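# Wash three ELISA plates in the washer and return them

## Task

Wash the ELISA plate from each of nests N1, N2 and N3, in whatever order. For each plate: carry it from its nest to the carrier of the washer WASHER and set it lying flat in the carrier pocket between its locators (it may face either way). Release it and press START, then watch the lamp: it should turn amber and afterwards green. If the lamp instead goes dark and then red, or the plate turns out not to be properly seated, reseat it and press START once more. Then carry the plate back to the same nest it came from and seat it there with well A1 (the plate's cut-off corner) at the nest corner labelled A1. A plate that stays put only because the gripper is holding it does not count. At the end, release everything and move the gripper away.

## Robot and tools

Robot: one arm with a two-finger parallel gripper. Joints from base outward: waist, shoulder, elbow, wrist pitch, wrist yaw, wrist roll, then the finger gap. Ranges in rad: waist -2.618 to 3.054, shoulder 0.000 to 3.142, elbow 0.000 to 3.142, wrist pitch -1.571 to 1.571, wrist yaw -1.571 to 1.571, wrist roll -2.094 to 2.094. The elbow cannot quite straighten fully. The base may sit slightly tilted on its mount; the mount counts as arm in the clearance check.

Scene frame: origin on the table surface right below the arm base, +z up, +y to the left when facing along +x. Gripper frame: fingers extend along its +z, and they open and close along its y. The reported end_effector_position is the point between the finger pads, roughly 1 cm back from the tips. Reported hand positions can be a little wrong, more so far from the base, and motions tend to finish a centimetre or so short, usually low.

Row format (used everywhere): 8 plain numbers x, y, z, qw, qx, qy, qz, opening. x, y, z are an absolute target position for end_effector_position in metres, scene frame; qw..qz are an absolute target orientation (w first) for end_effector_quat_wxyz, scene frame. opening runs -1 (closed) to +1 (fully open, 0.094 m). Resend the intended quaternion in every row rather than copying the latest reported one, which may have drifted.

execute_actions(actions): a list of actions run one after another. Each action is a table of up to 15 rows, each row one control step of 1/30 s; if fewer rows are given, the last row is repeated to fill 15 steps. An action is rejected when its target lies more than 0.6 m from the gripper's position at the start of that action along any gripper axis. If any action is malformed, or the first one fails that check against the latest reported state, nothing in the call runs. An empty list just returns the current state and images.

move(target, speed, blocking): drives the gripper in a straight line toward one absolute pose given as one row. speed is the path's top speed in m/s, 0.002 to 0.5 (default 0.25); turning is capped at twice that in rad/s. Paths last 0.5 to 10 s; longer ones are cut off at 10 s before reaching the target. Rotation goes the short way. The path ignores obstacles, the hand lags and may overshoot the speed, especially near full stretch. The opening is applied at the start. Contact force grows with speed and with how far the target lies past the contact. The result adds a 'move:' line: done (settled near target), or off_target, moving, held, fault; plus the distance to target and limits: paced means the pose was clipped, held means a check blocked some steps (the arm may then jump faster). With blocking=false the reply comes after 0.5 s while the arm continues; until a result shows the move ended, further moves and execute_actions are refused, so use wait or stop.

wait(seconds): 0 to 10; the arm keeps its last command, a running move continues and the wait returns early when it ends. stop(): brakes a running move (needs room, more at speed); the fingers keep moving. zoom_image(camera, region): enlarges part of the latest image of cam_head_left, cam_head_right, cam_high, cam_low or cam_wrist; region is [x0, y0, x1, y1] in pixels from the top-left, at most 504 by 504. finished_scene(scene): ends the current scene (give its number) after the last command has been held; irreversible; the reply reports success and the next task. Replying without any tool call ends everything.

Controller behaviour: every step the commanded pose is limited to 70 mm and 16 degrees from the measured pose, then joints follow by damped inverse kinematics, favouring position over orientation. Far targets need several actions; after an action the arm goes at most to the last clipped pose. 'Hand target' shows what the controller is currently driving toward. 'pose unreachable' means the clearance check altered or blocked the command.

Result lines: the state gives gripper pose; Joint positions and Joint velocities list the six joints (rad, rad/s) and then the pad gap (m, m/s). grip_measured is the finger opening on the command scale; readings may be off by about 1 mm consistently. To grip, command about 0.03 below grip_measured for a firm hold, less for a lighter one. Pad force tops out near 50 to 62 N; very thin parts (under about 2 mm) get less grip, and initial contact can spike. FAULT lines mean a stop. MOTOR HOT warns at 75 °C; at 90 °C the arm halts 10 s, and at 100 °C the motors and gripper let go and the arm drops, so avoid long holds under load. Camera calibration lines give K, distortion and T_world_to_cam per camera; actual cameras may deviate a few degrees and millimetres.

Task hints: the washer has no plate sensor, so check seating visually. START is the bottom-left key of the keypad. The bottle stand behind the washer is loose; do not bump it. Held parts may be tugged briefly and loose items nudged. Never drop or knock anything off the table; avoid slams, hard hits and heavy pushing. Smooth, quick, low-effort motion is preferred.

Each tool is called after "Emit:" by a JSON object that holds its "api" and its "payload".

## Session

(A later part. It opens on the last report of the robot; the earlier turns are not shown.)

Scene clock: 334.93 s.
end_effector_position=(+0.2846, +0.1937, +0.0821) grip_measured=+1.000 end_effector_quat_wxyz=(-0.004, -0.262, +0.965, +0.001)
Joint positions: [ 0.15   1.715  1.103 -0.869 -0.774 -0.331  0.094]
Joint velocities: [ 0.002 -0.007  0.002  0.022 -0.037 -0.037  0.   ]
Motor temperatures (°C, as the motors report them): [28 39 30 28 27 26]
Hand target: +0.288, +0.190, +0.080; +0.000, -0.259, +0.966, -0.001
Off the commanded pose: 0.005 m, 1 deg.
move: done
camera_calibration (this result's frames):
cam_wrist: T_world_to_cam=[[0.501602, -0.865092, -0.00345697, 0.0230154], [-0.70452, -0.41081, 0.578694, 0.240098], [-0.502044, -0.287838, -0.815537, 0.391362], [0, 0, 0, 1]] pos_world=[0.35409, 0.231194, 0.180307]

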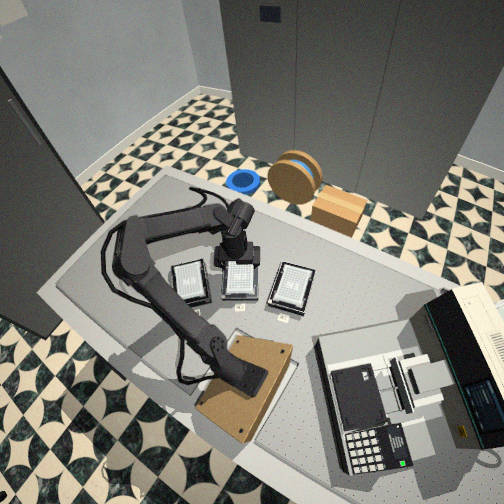

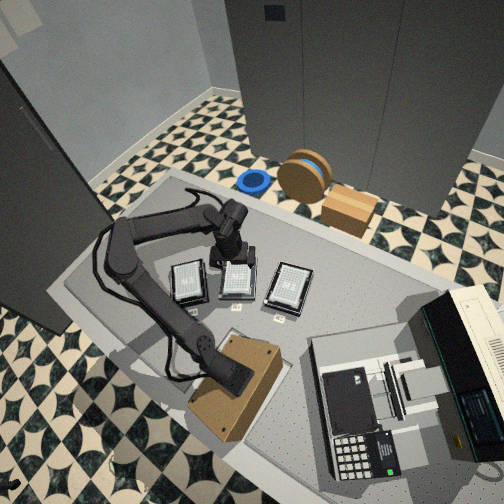

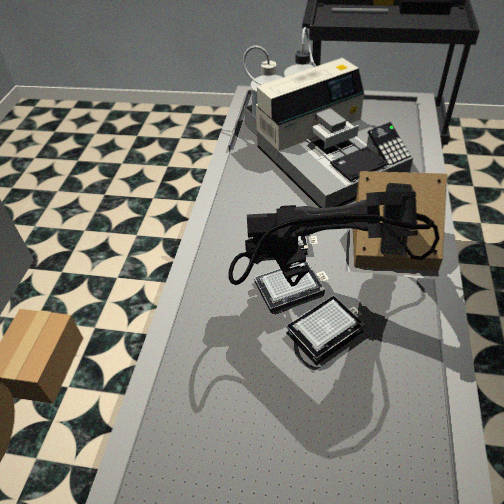

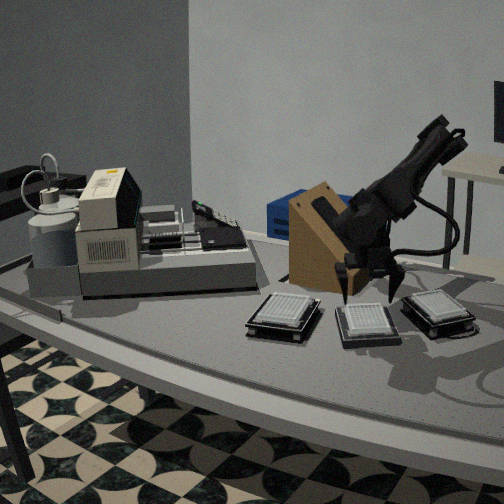

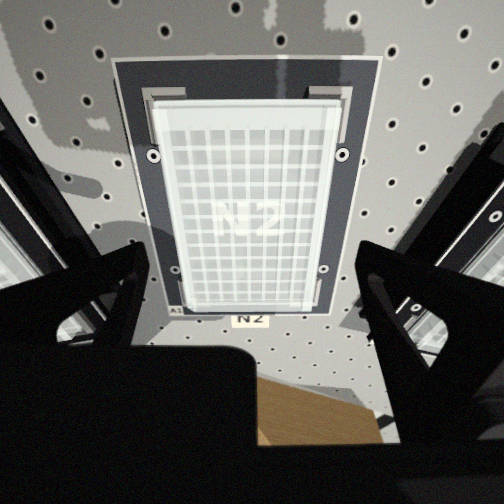

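Emit:
{"api": "move", "payload": {"target": [0.288,0.194,0.037,0,-0.265,0.964,0,1], "speed": 0.03}}

Scene clock: 339.43 s.
end_effector_position=(+0.2844, +0.1978, +0.0394) grip_measured=+1.000 end_effector_quat_wxyz=(-0.004, -0.268, +0.963, +0.001)
Joint positions: [ 0.258  1.756  1.027 -0.65  -0.758 -0.198  0.094]
Joint velocities: [-0.012 -0.012 -0.002 -0.022  0.081  0.081  0.   ]
Motor temperatures (°C, as the motors report them): [28 39 30 28 27 26]
Hand target: +0.287, +0.193, +0.037; -0.000, -0.265, +0.964, -0.001
Off the commanded pose: 0.006 m, 1 deg.
move: done
camera_calibration (this result's frames):
cam_wrist: T_world_to_cam=[[0.513835, -0.857883, -0.00323821, 0.0215808], [-0.698408, -0.420503, 0.57914, 0.266447], [-0.498196, -0.295321, -0.815222, 0.357998], [0, 0, 0, 1]] pos_world=[0.353353, 0.23628, 0.137607]

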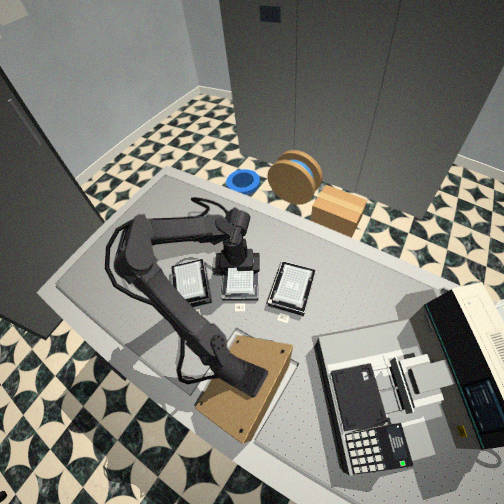

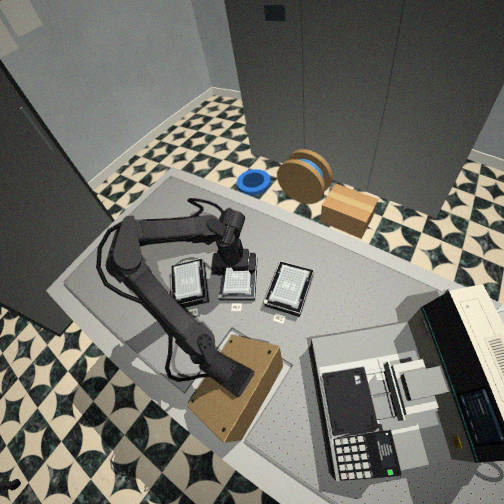

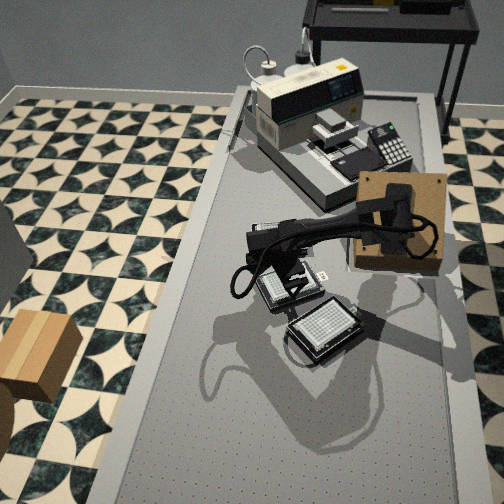

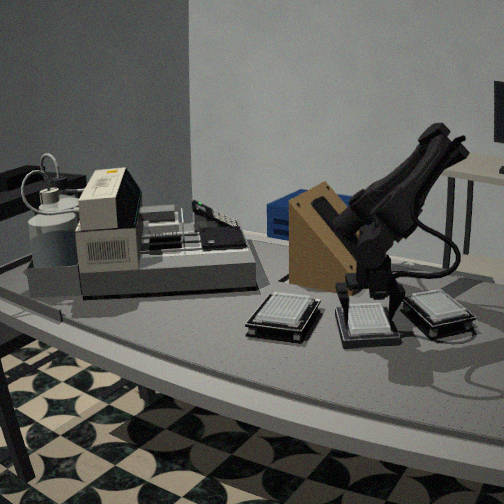

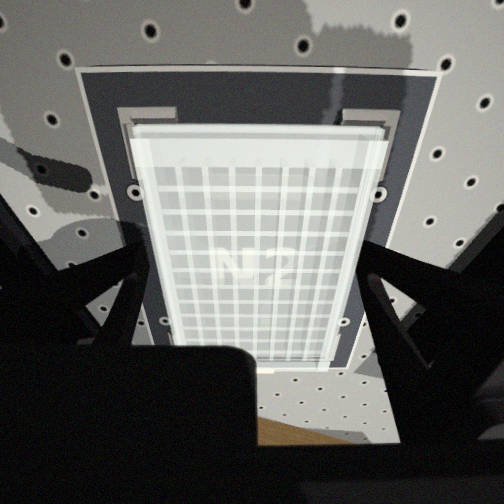

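Need 3 mm lower, 2 mm right.

Emit:
{"api": "execute_actions", "payload": {"actions": [[[0.287,0.191,0.034,0,-0.262,0.965,0,1]],[[0.287,0.191,0.032,0,-0.262,0.965,0,1]]]}}

Scene clock: 343.10 s.
end_effector_position=(+0.2861, +0.1984, +0.0370) grip_measured=+1.000 end_effector_quat_wxyz=(+0.001, -0.270, +0.963, +0.002)
Joint positions: [ 0.262  1.756  1.017 -0.621 -0.758 -0.183  0.094]
Joint velocities: [-0.017 -0.007 -0.007  0.007 -0.007 -0.007  0.   ]
Motor temperatures (°C, as the motors report them): [28 39 30 28 27 26]
Hand target: +0.286, +0.191, +0.032; -0.000, -0.262, +0.965, -0.000
Off the commanded pose: 0.009 m, 1 deg.
camera_calibration (this result's frames):
cam_wrist: T_world_to_cam=[[0.515891, -0.856652, -0.00184104, 0.0203114], [-0.703106, -0.424648, 0.570365, 0.271706], [-0.489386, -0.292951, -0.82139, 0.354276], [0, 0, 0, 1]] pos_world=[0.353937, 0.236565, 0.136065]

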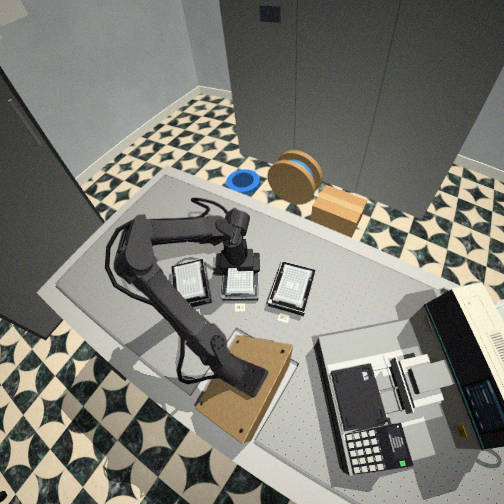

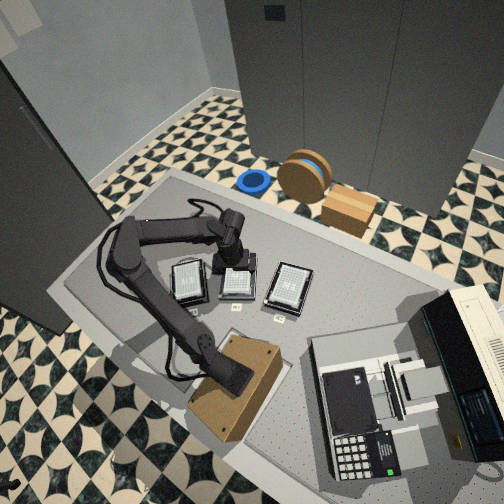

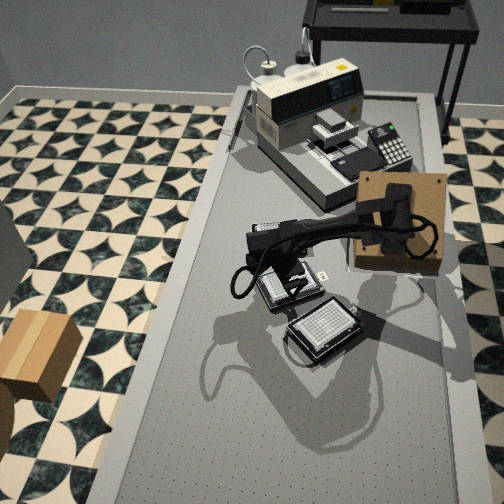

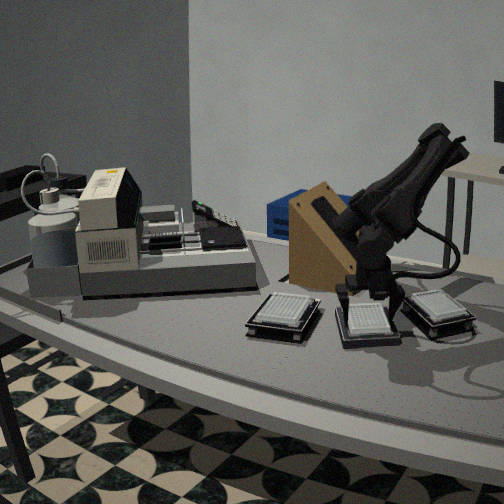

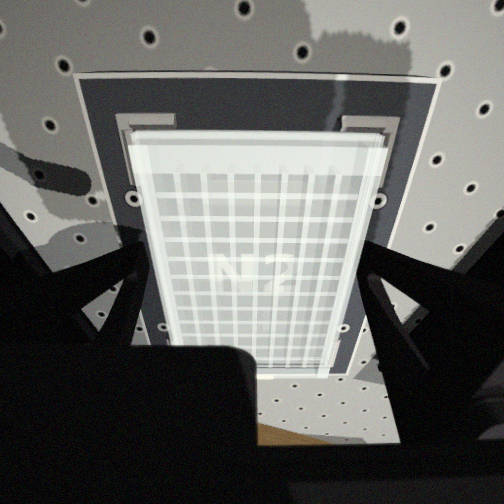

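Emit:
{"api": "execute_actions", "payload": {"actions": [[[0.287,0.192,0.034,0,-0.262,0.965,0,0.88]],[[0.287,0.192,0.034,0,-0.262,0.965,0,0.82]],[[0.287,0.192,0.034,0,-0.262,0.965,0,0.74]]]}}

Emit:
{"api": "move", "payload": {"target": [0.29,0.197,0.16,0,-0.262,0.965,0,0.74], "speed": 0.05}}

Emit:
{"api": "move", "payload": {"target": [0.33,-0.05,0.175,0,0.423,0.906,0,0.74], "speed": 0.2}}

Emit:
{"api": "move", "payload": {"target": [0.09,-0.305,0.175,0,0.941,0.339,0,0.74], "speed": 0.2}}

Scene clock: 350.90 s.
end_effector_position=(+0.2864, +0.1974, +0.0368) grip_measured=+0.773 end_effector_quat_wxyz=(+0.001, -0.269, +0.963, -0.000)
Joint positions: [ 0.262  1.757  1.017 -0.62  -0.753 -0.183  0.083]
Joint velocities: [-0.012  0.007 -0.017  0.022 -0.037 -0.081 -0.001]
Motor temperatures (°C, as the motors report them): [28 38 30 28 27 26]
Hand target: +0.287, +0.192, +0.034; +0.000, -0.262, +0.965, +0.000
Off the commanded pose: 0.006 m, 1 deg.
camera_calibration (this result's frames):
cam_wrist: T_world_to_cam=[[0.51533, -0.856989, 0.00223649, 0.0194234], [-0.704083, -0.421893, 0.571204, 0.271418], [-0.488572, -0.295933, -0.820805, 0.354318], [0, 0, 0, 1]] pos_world=[0.354201, 0.23601, 0.135748]

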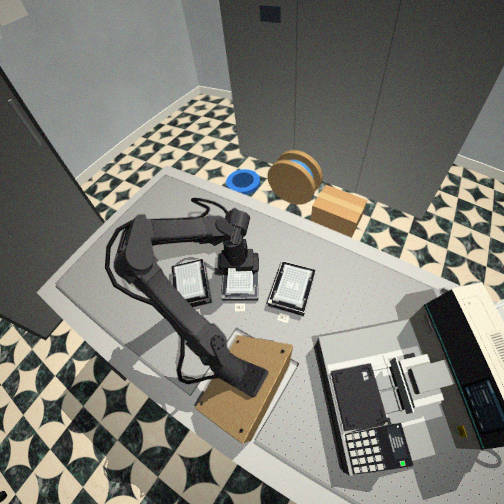

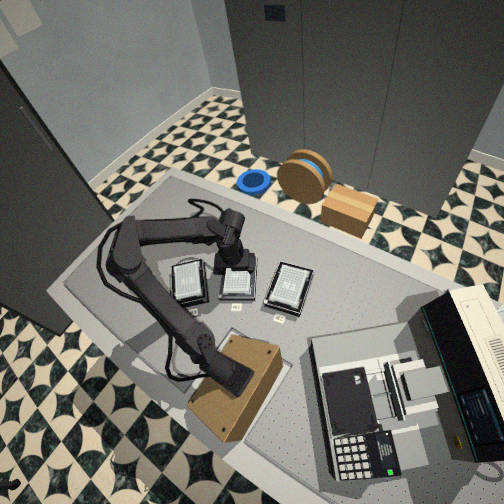

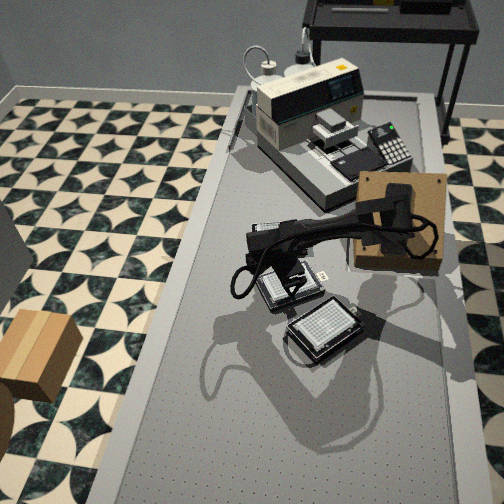

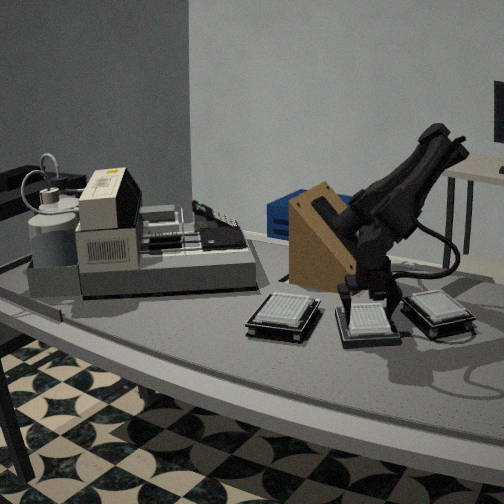

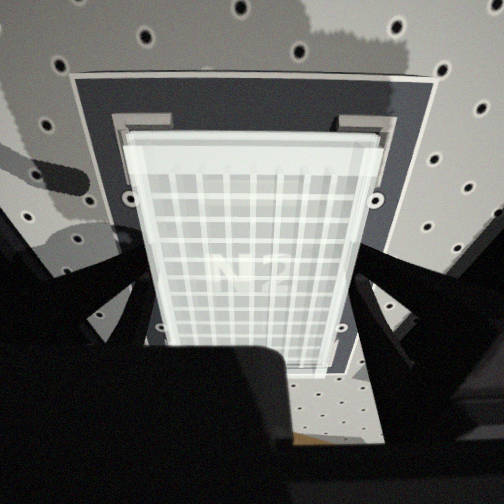

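Scene clock: 353.87 s.
end_effector_position=(+0.2872, +0.1949, +0.1470) grip_measured=+0.773 end_effector_quat_wxyz=(-0.018, -0.259, +0.966, +0.003)
Joint positions: [ 0.002  1.736  1.323 -1.25  -0.771 -0.56   0.083]
Joint velocities: [-0.002  0.017  0.007 -0.066  0.066 -0.037  0.001]
Motor temperatures (°C, as the motors report them): [29 38 30 28 27 26]
Hand target: +0.293, +0.199, +0.160; +0.000, -0.262, +0.965, +0.004
Off the commanded pose: 0.013 m, 2 deg.
move: off_target
camera_calibration (this result's frames):
cam_wrist: T_world_to_cam=[[0.496892, -0.867708, -0.0134234, 0.0263259], [-0.690327, -0.404594, 0.599793, 0.19642], [-0.525877, -0.288766, -0.800042, 0.450693], [0, 0, 0, 1]] pos_world=[0.359522, 0.232459, 0.243116]

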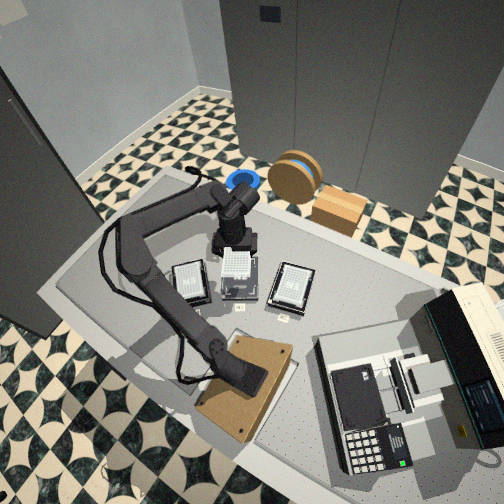

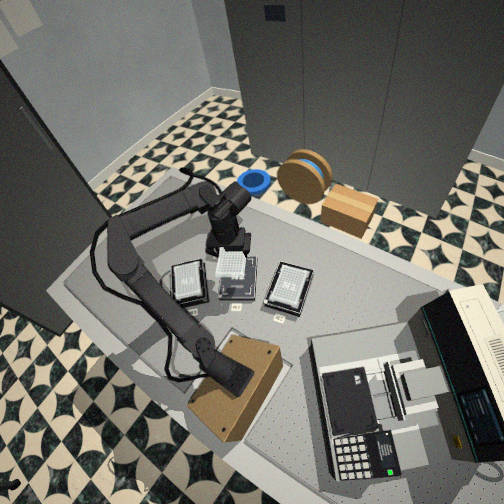

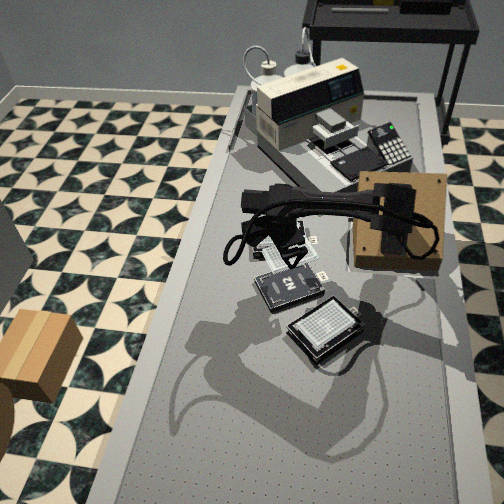

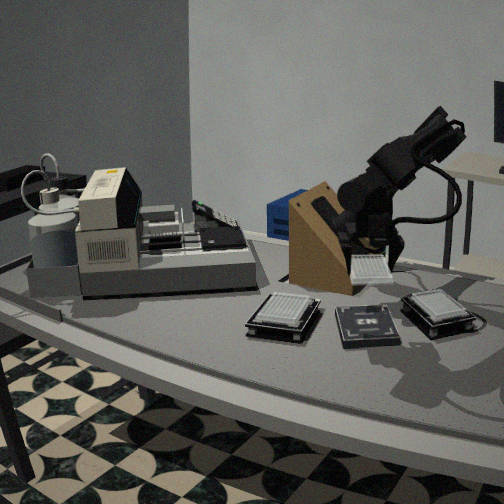

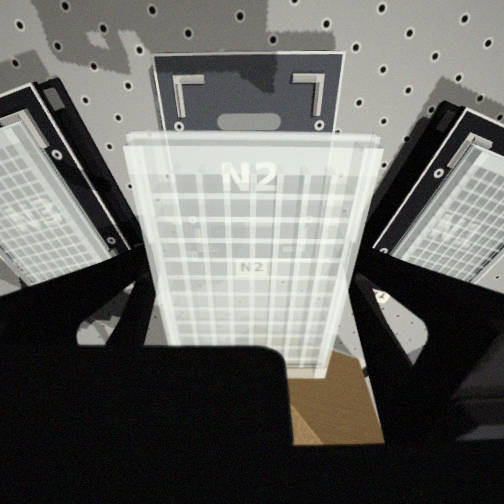

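Scene clock: 357.83 s.
end_effector_position=(+0.3268, -0.0405, +0.1627) grip_measured=+0.773 end_effector_quat_wxyz=(-0.013, +0.413, +0.910, +0.009)
Joint positions: [-0.498  2.348  1.524 -1.256 -0.654  0.187  0.083]
Joint velocities: [-0.007  0.012 -0.007 -0.051 -0.051 -0.037 -0.   ]
Motor temperatures (°C, as the motors report them): [29 38 30 28 27 26]
Hand target: +0.330, -0.047, +0.173; -0.003, +0.422, +0.907, +0.008
Off the commanded pose: 0.016 m, 2 deg.
move: off_target
camera_calibration (this result's frames):
cam_wrist: T_world_to_cam=[[-0.755527, -0.655108, -0.00343423, 0.218853], [-0.526227, 0.603751, 0.598808, 0.106454], [-0.39021, 0.454223, -0.800886, 0.402012], [0, 0, 0, 1]] pos_world=[0.378237, -0.103502, 0.258972]

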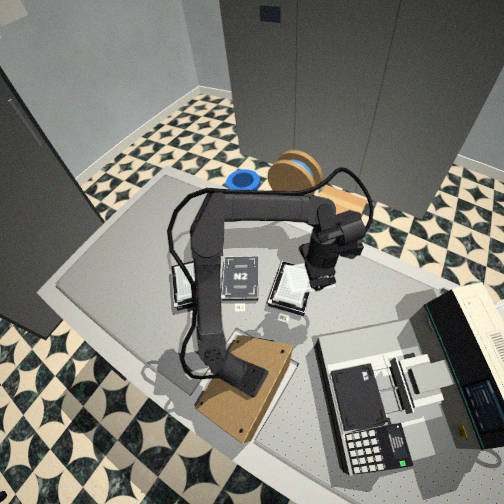

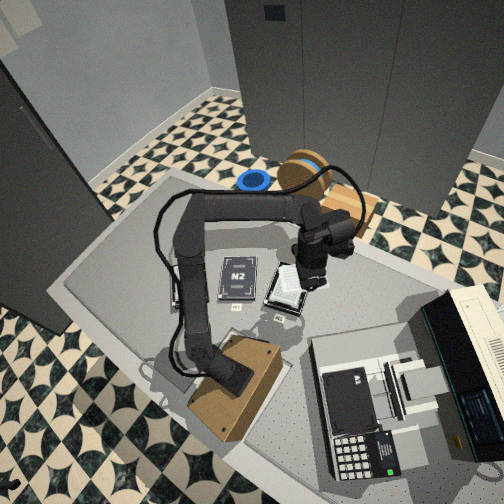

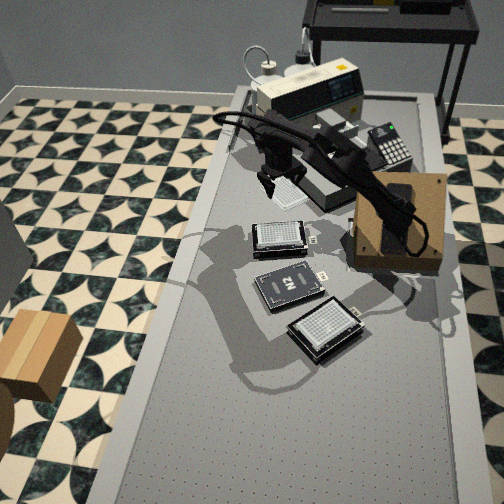

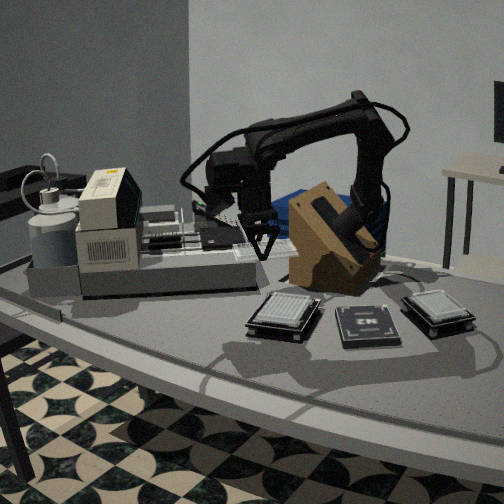

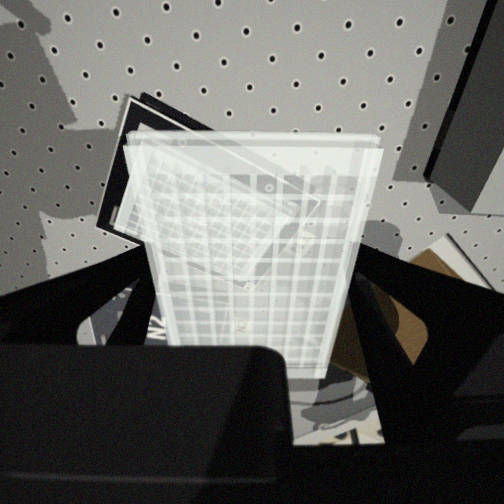

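Scene clock: 362.33 s.
end_effector_position=(+0.0984, -0.2964, +0.1671) grip_measured=+0.773 end_effector_quat_wxyz=(-0.010, +0.936, +0.351, +0.015)
Joint positions: [-1.326  2.873  1.725 -1.214 -0.166  1.054  0.083]
Joint velocities: [ 0.007 -0.002 -0.017  0.11  -0.007 -0.11   0.001]
Motor temperatures (°C, as the motors report them): [29 39 30 28 27 26]
Hand target: +0.096, -0.301, +0.175; -0.005, +0.938, +0.346, +0.009
Off the commanded pose: 0.014 m, 3 deg.
move: off_target
camera_calibration (this result's frames):
cam_wrist: T_world_to_cam=[[-0.654557, 0.755955, 0.0093313, 0.284809], [0.607606, 0.518681, 0.601486, 0.000917405], [0.449857, 0.399377, -0.798829, 0.333423], [0, 0, 0, 1]] pos_world=[0.0358739, -0.34894, 0.263139]

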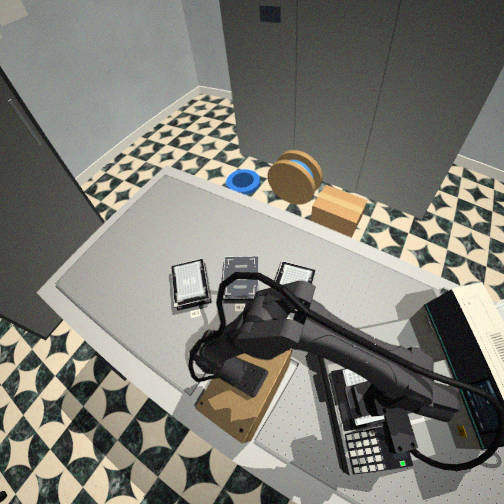

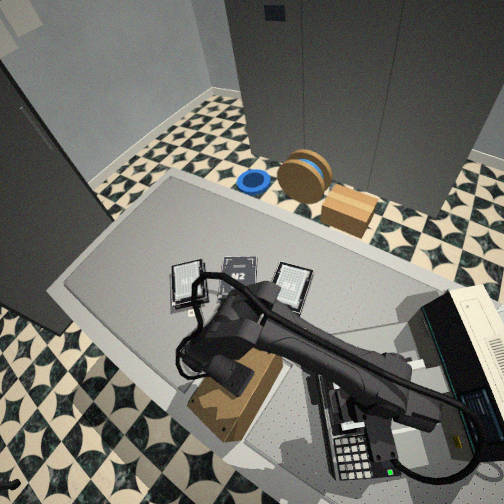

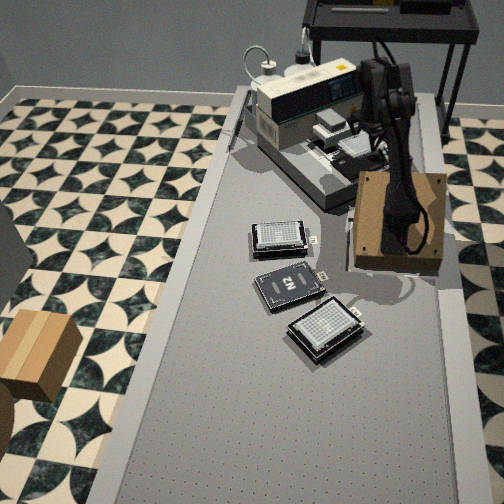

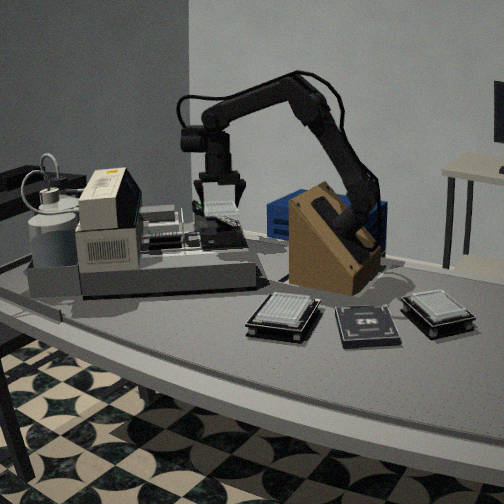

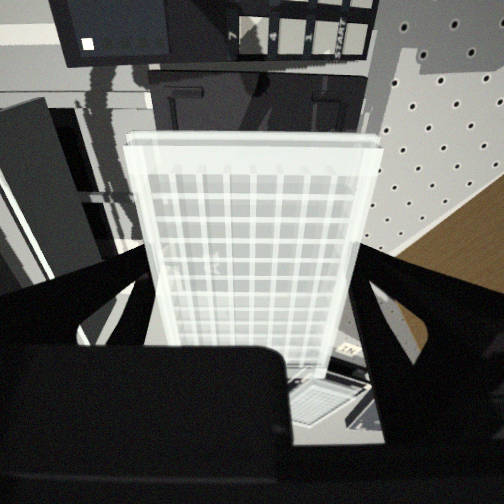

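Emit:
{"api": "move", "payload": {"target": [0.1005,-0.2975,0.102,0,0.94,0.342,0,0.74], "speed": 0.025}}

Scene clock: 368.73 s.
end_effector_position=(+0.0980, -0.2944, +0.1052) grip_measured=+0.773 end_effector_quat_wxyz=(-0.004, +0.940, +0.342, +0.003)
Joint positions: [-1.289  2.911  1.536 -0.967 -0.171  1.103  0.083]
Joint velocities: [ 0.002 -0.002  0.002 -0.051  0.095  0.037 -0.001]
Motor temperatures (°C, as the motors report them): [28 40 31 28 27 26]
Hand target: +0.099, -0.296, +0.102; -0.000, +0.940, +0.342, -0.001
Off the commanded pose: 0.005 m, 1 deg.
move: done
camera_calibration (this result's frames):
cam_wrist: T_world_to_cam=[[-0.639203, 0.769009, 0.0066311, 0.286242], [0.6285, 0.517403, 0.58076, 0.0370798], [0.443179, 0.375391, -0.814048, 0.278436], [0, 0, 0, 1]] pos_world=[0.0362654, -0.343831, 0.203228]

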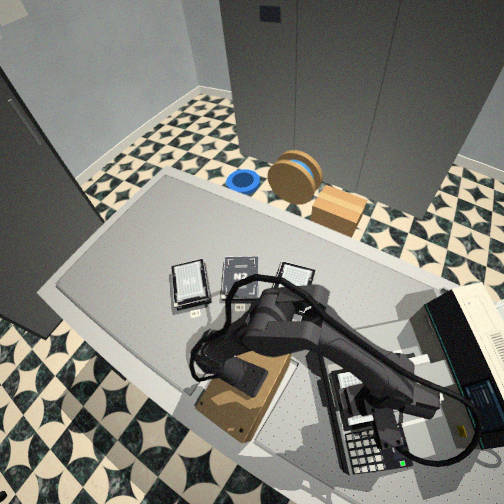

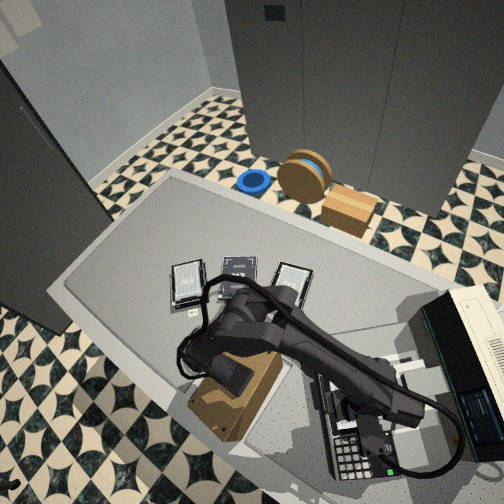

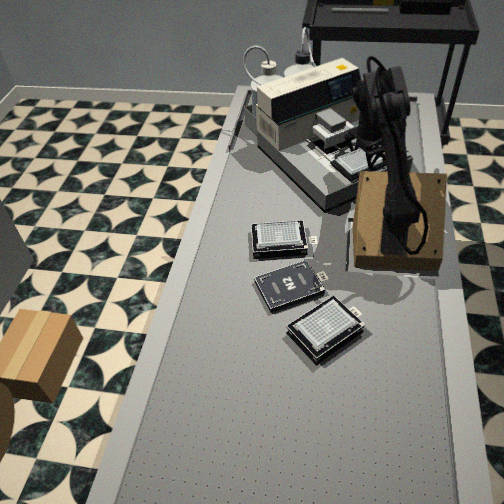

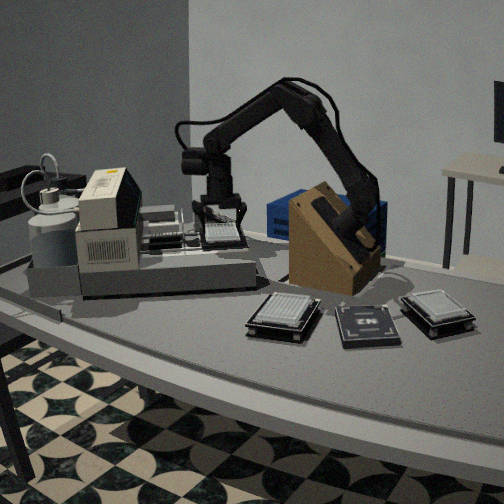

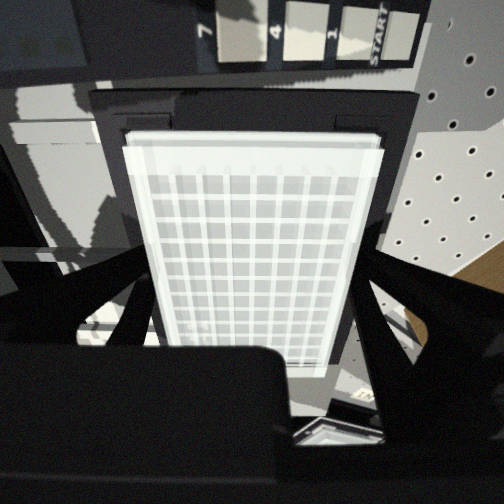

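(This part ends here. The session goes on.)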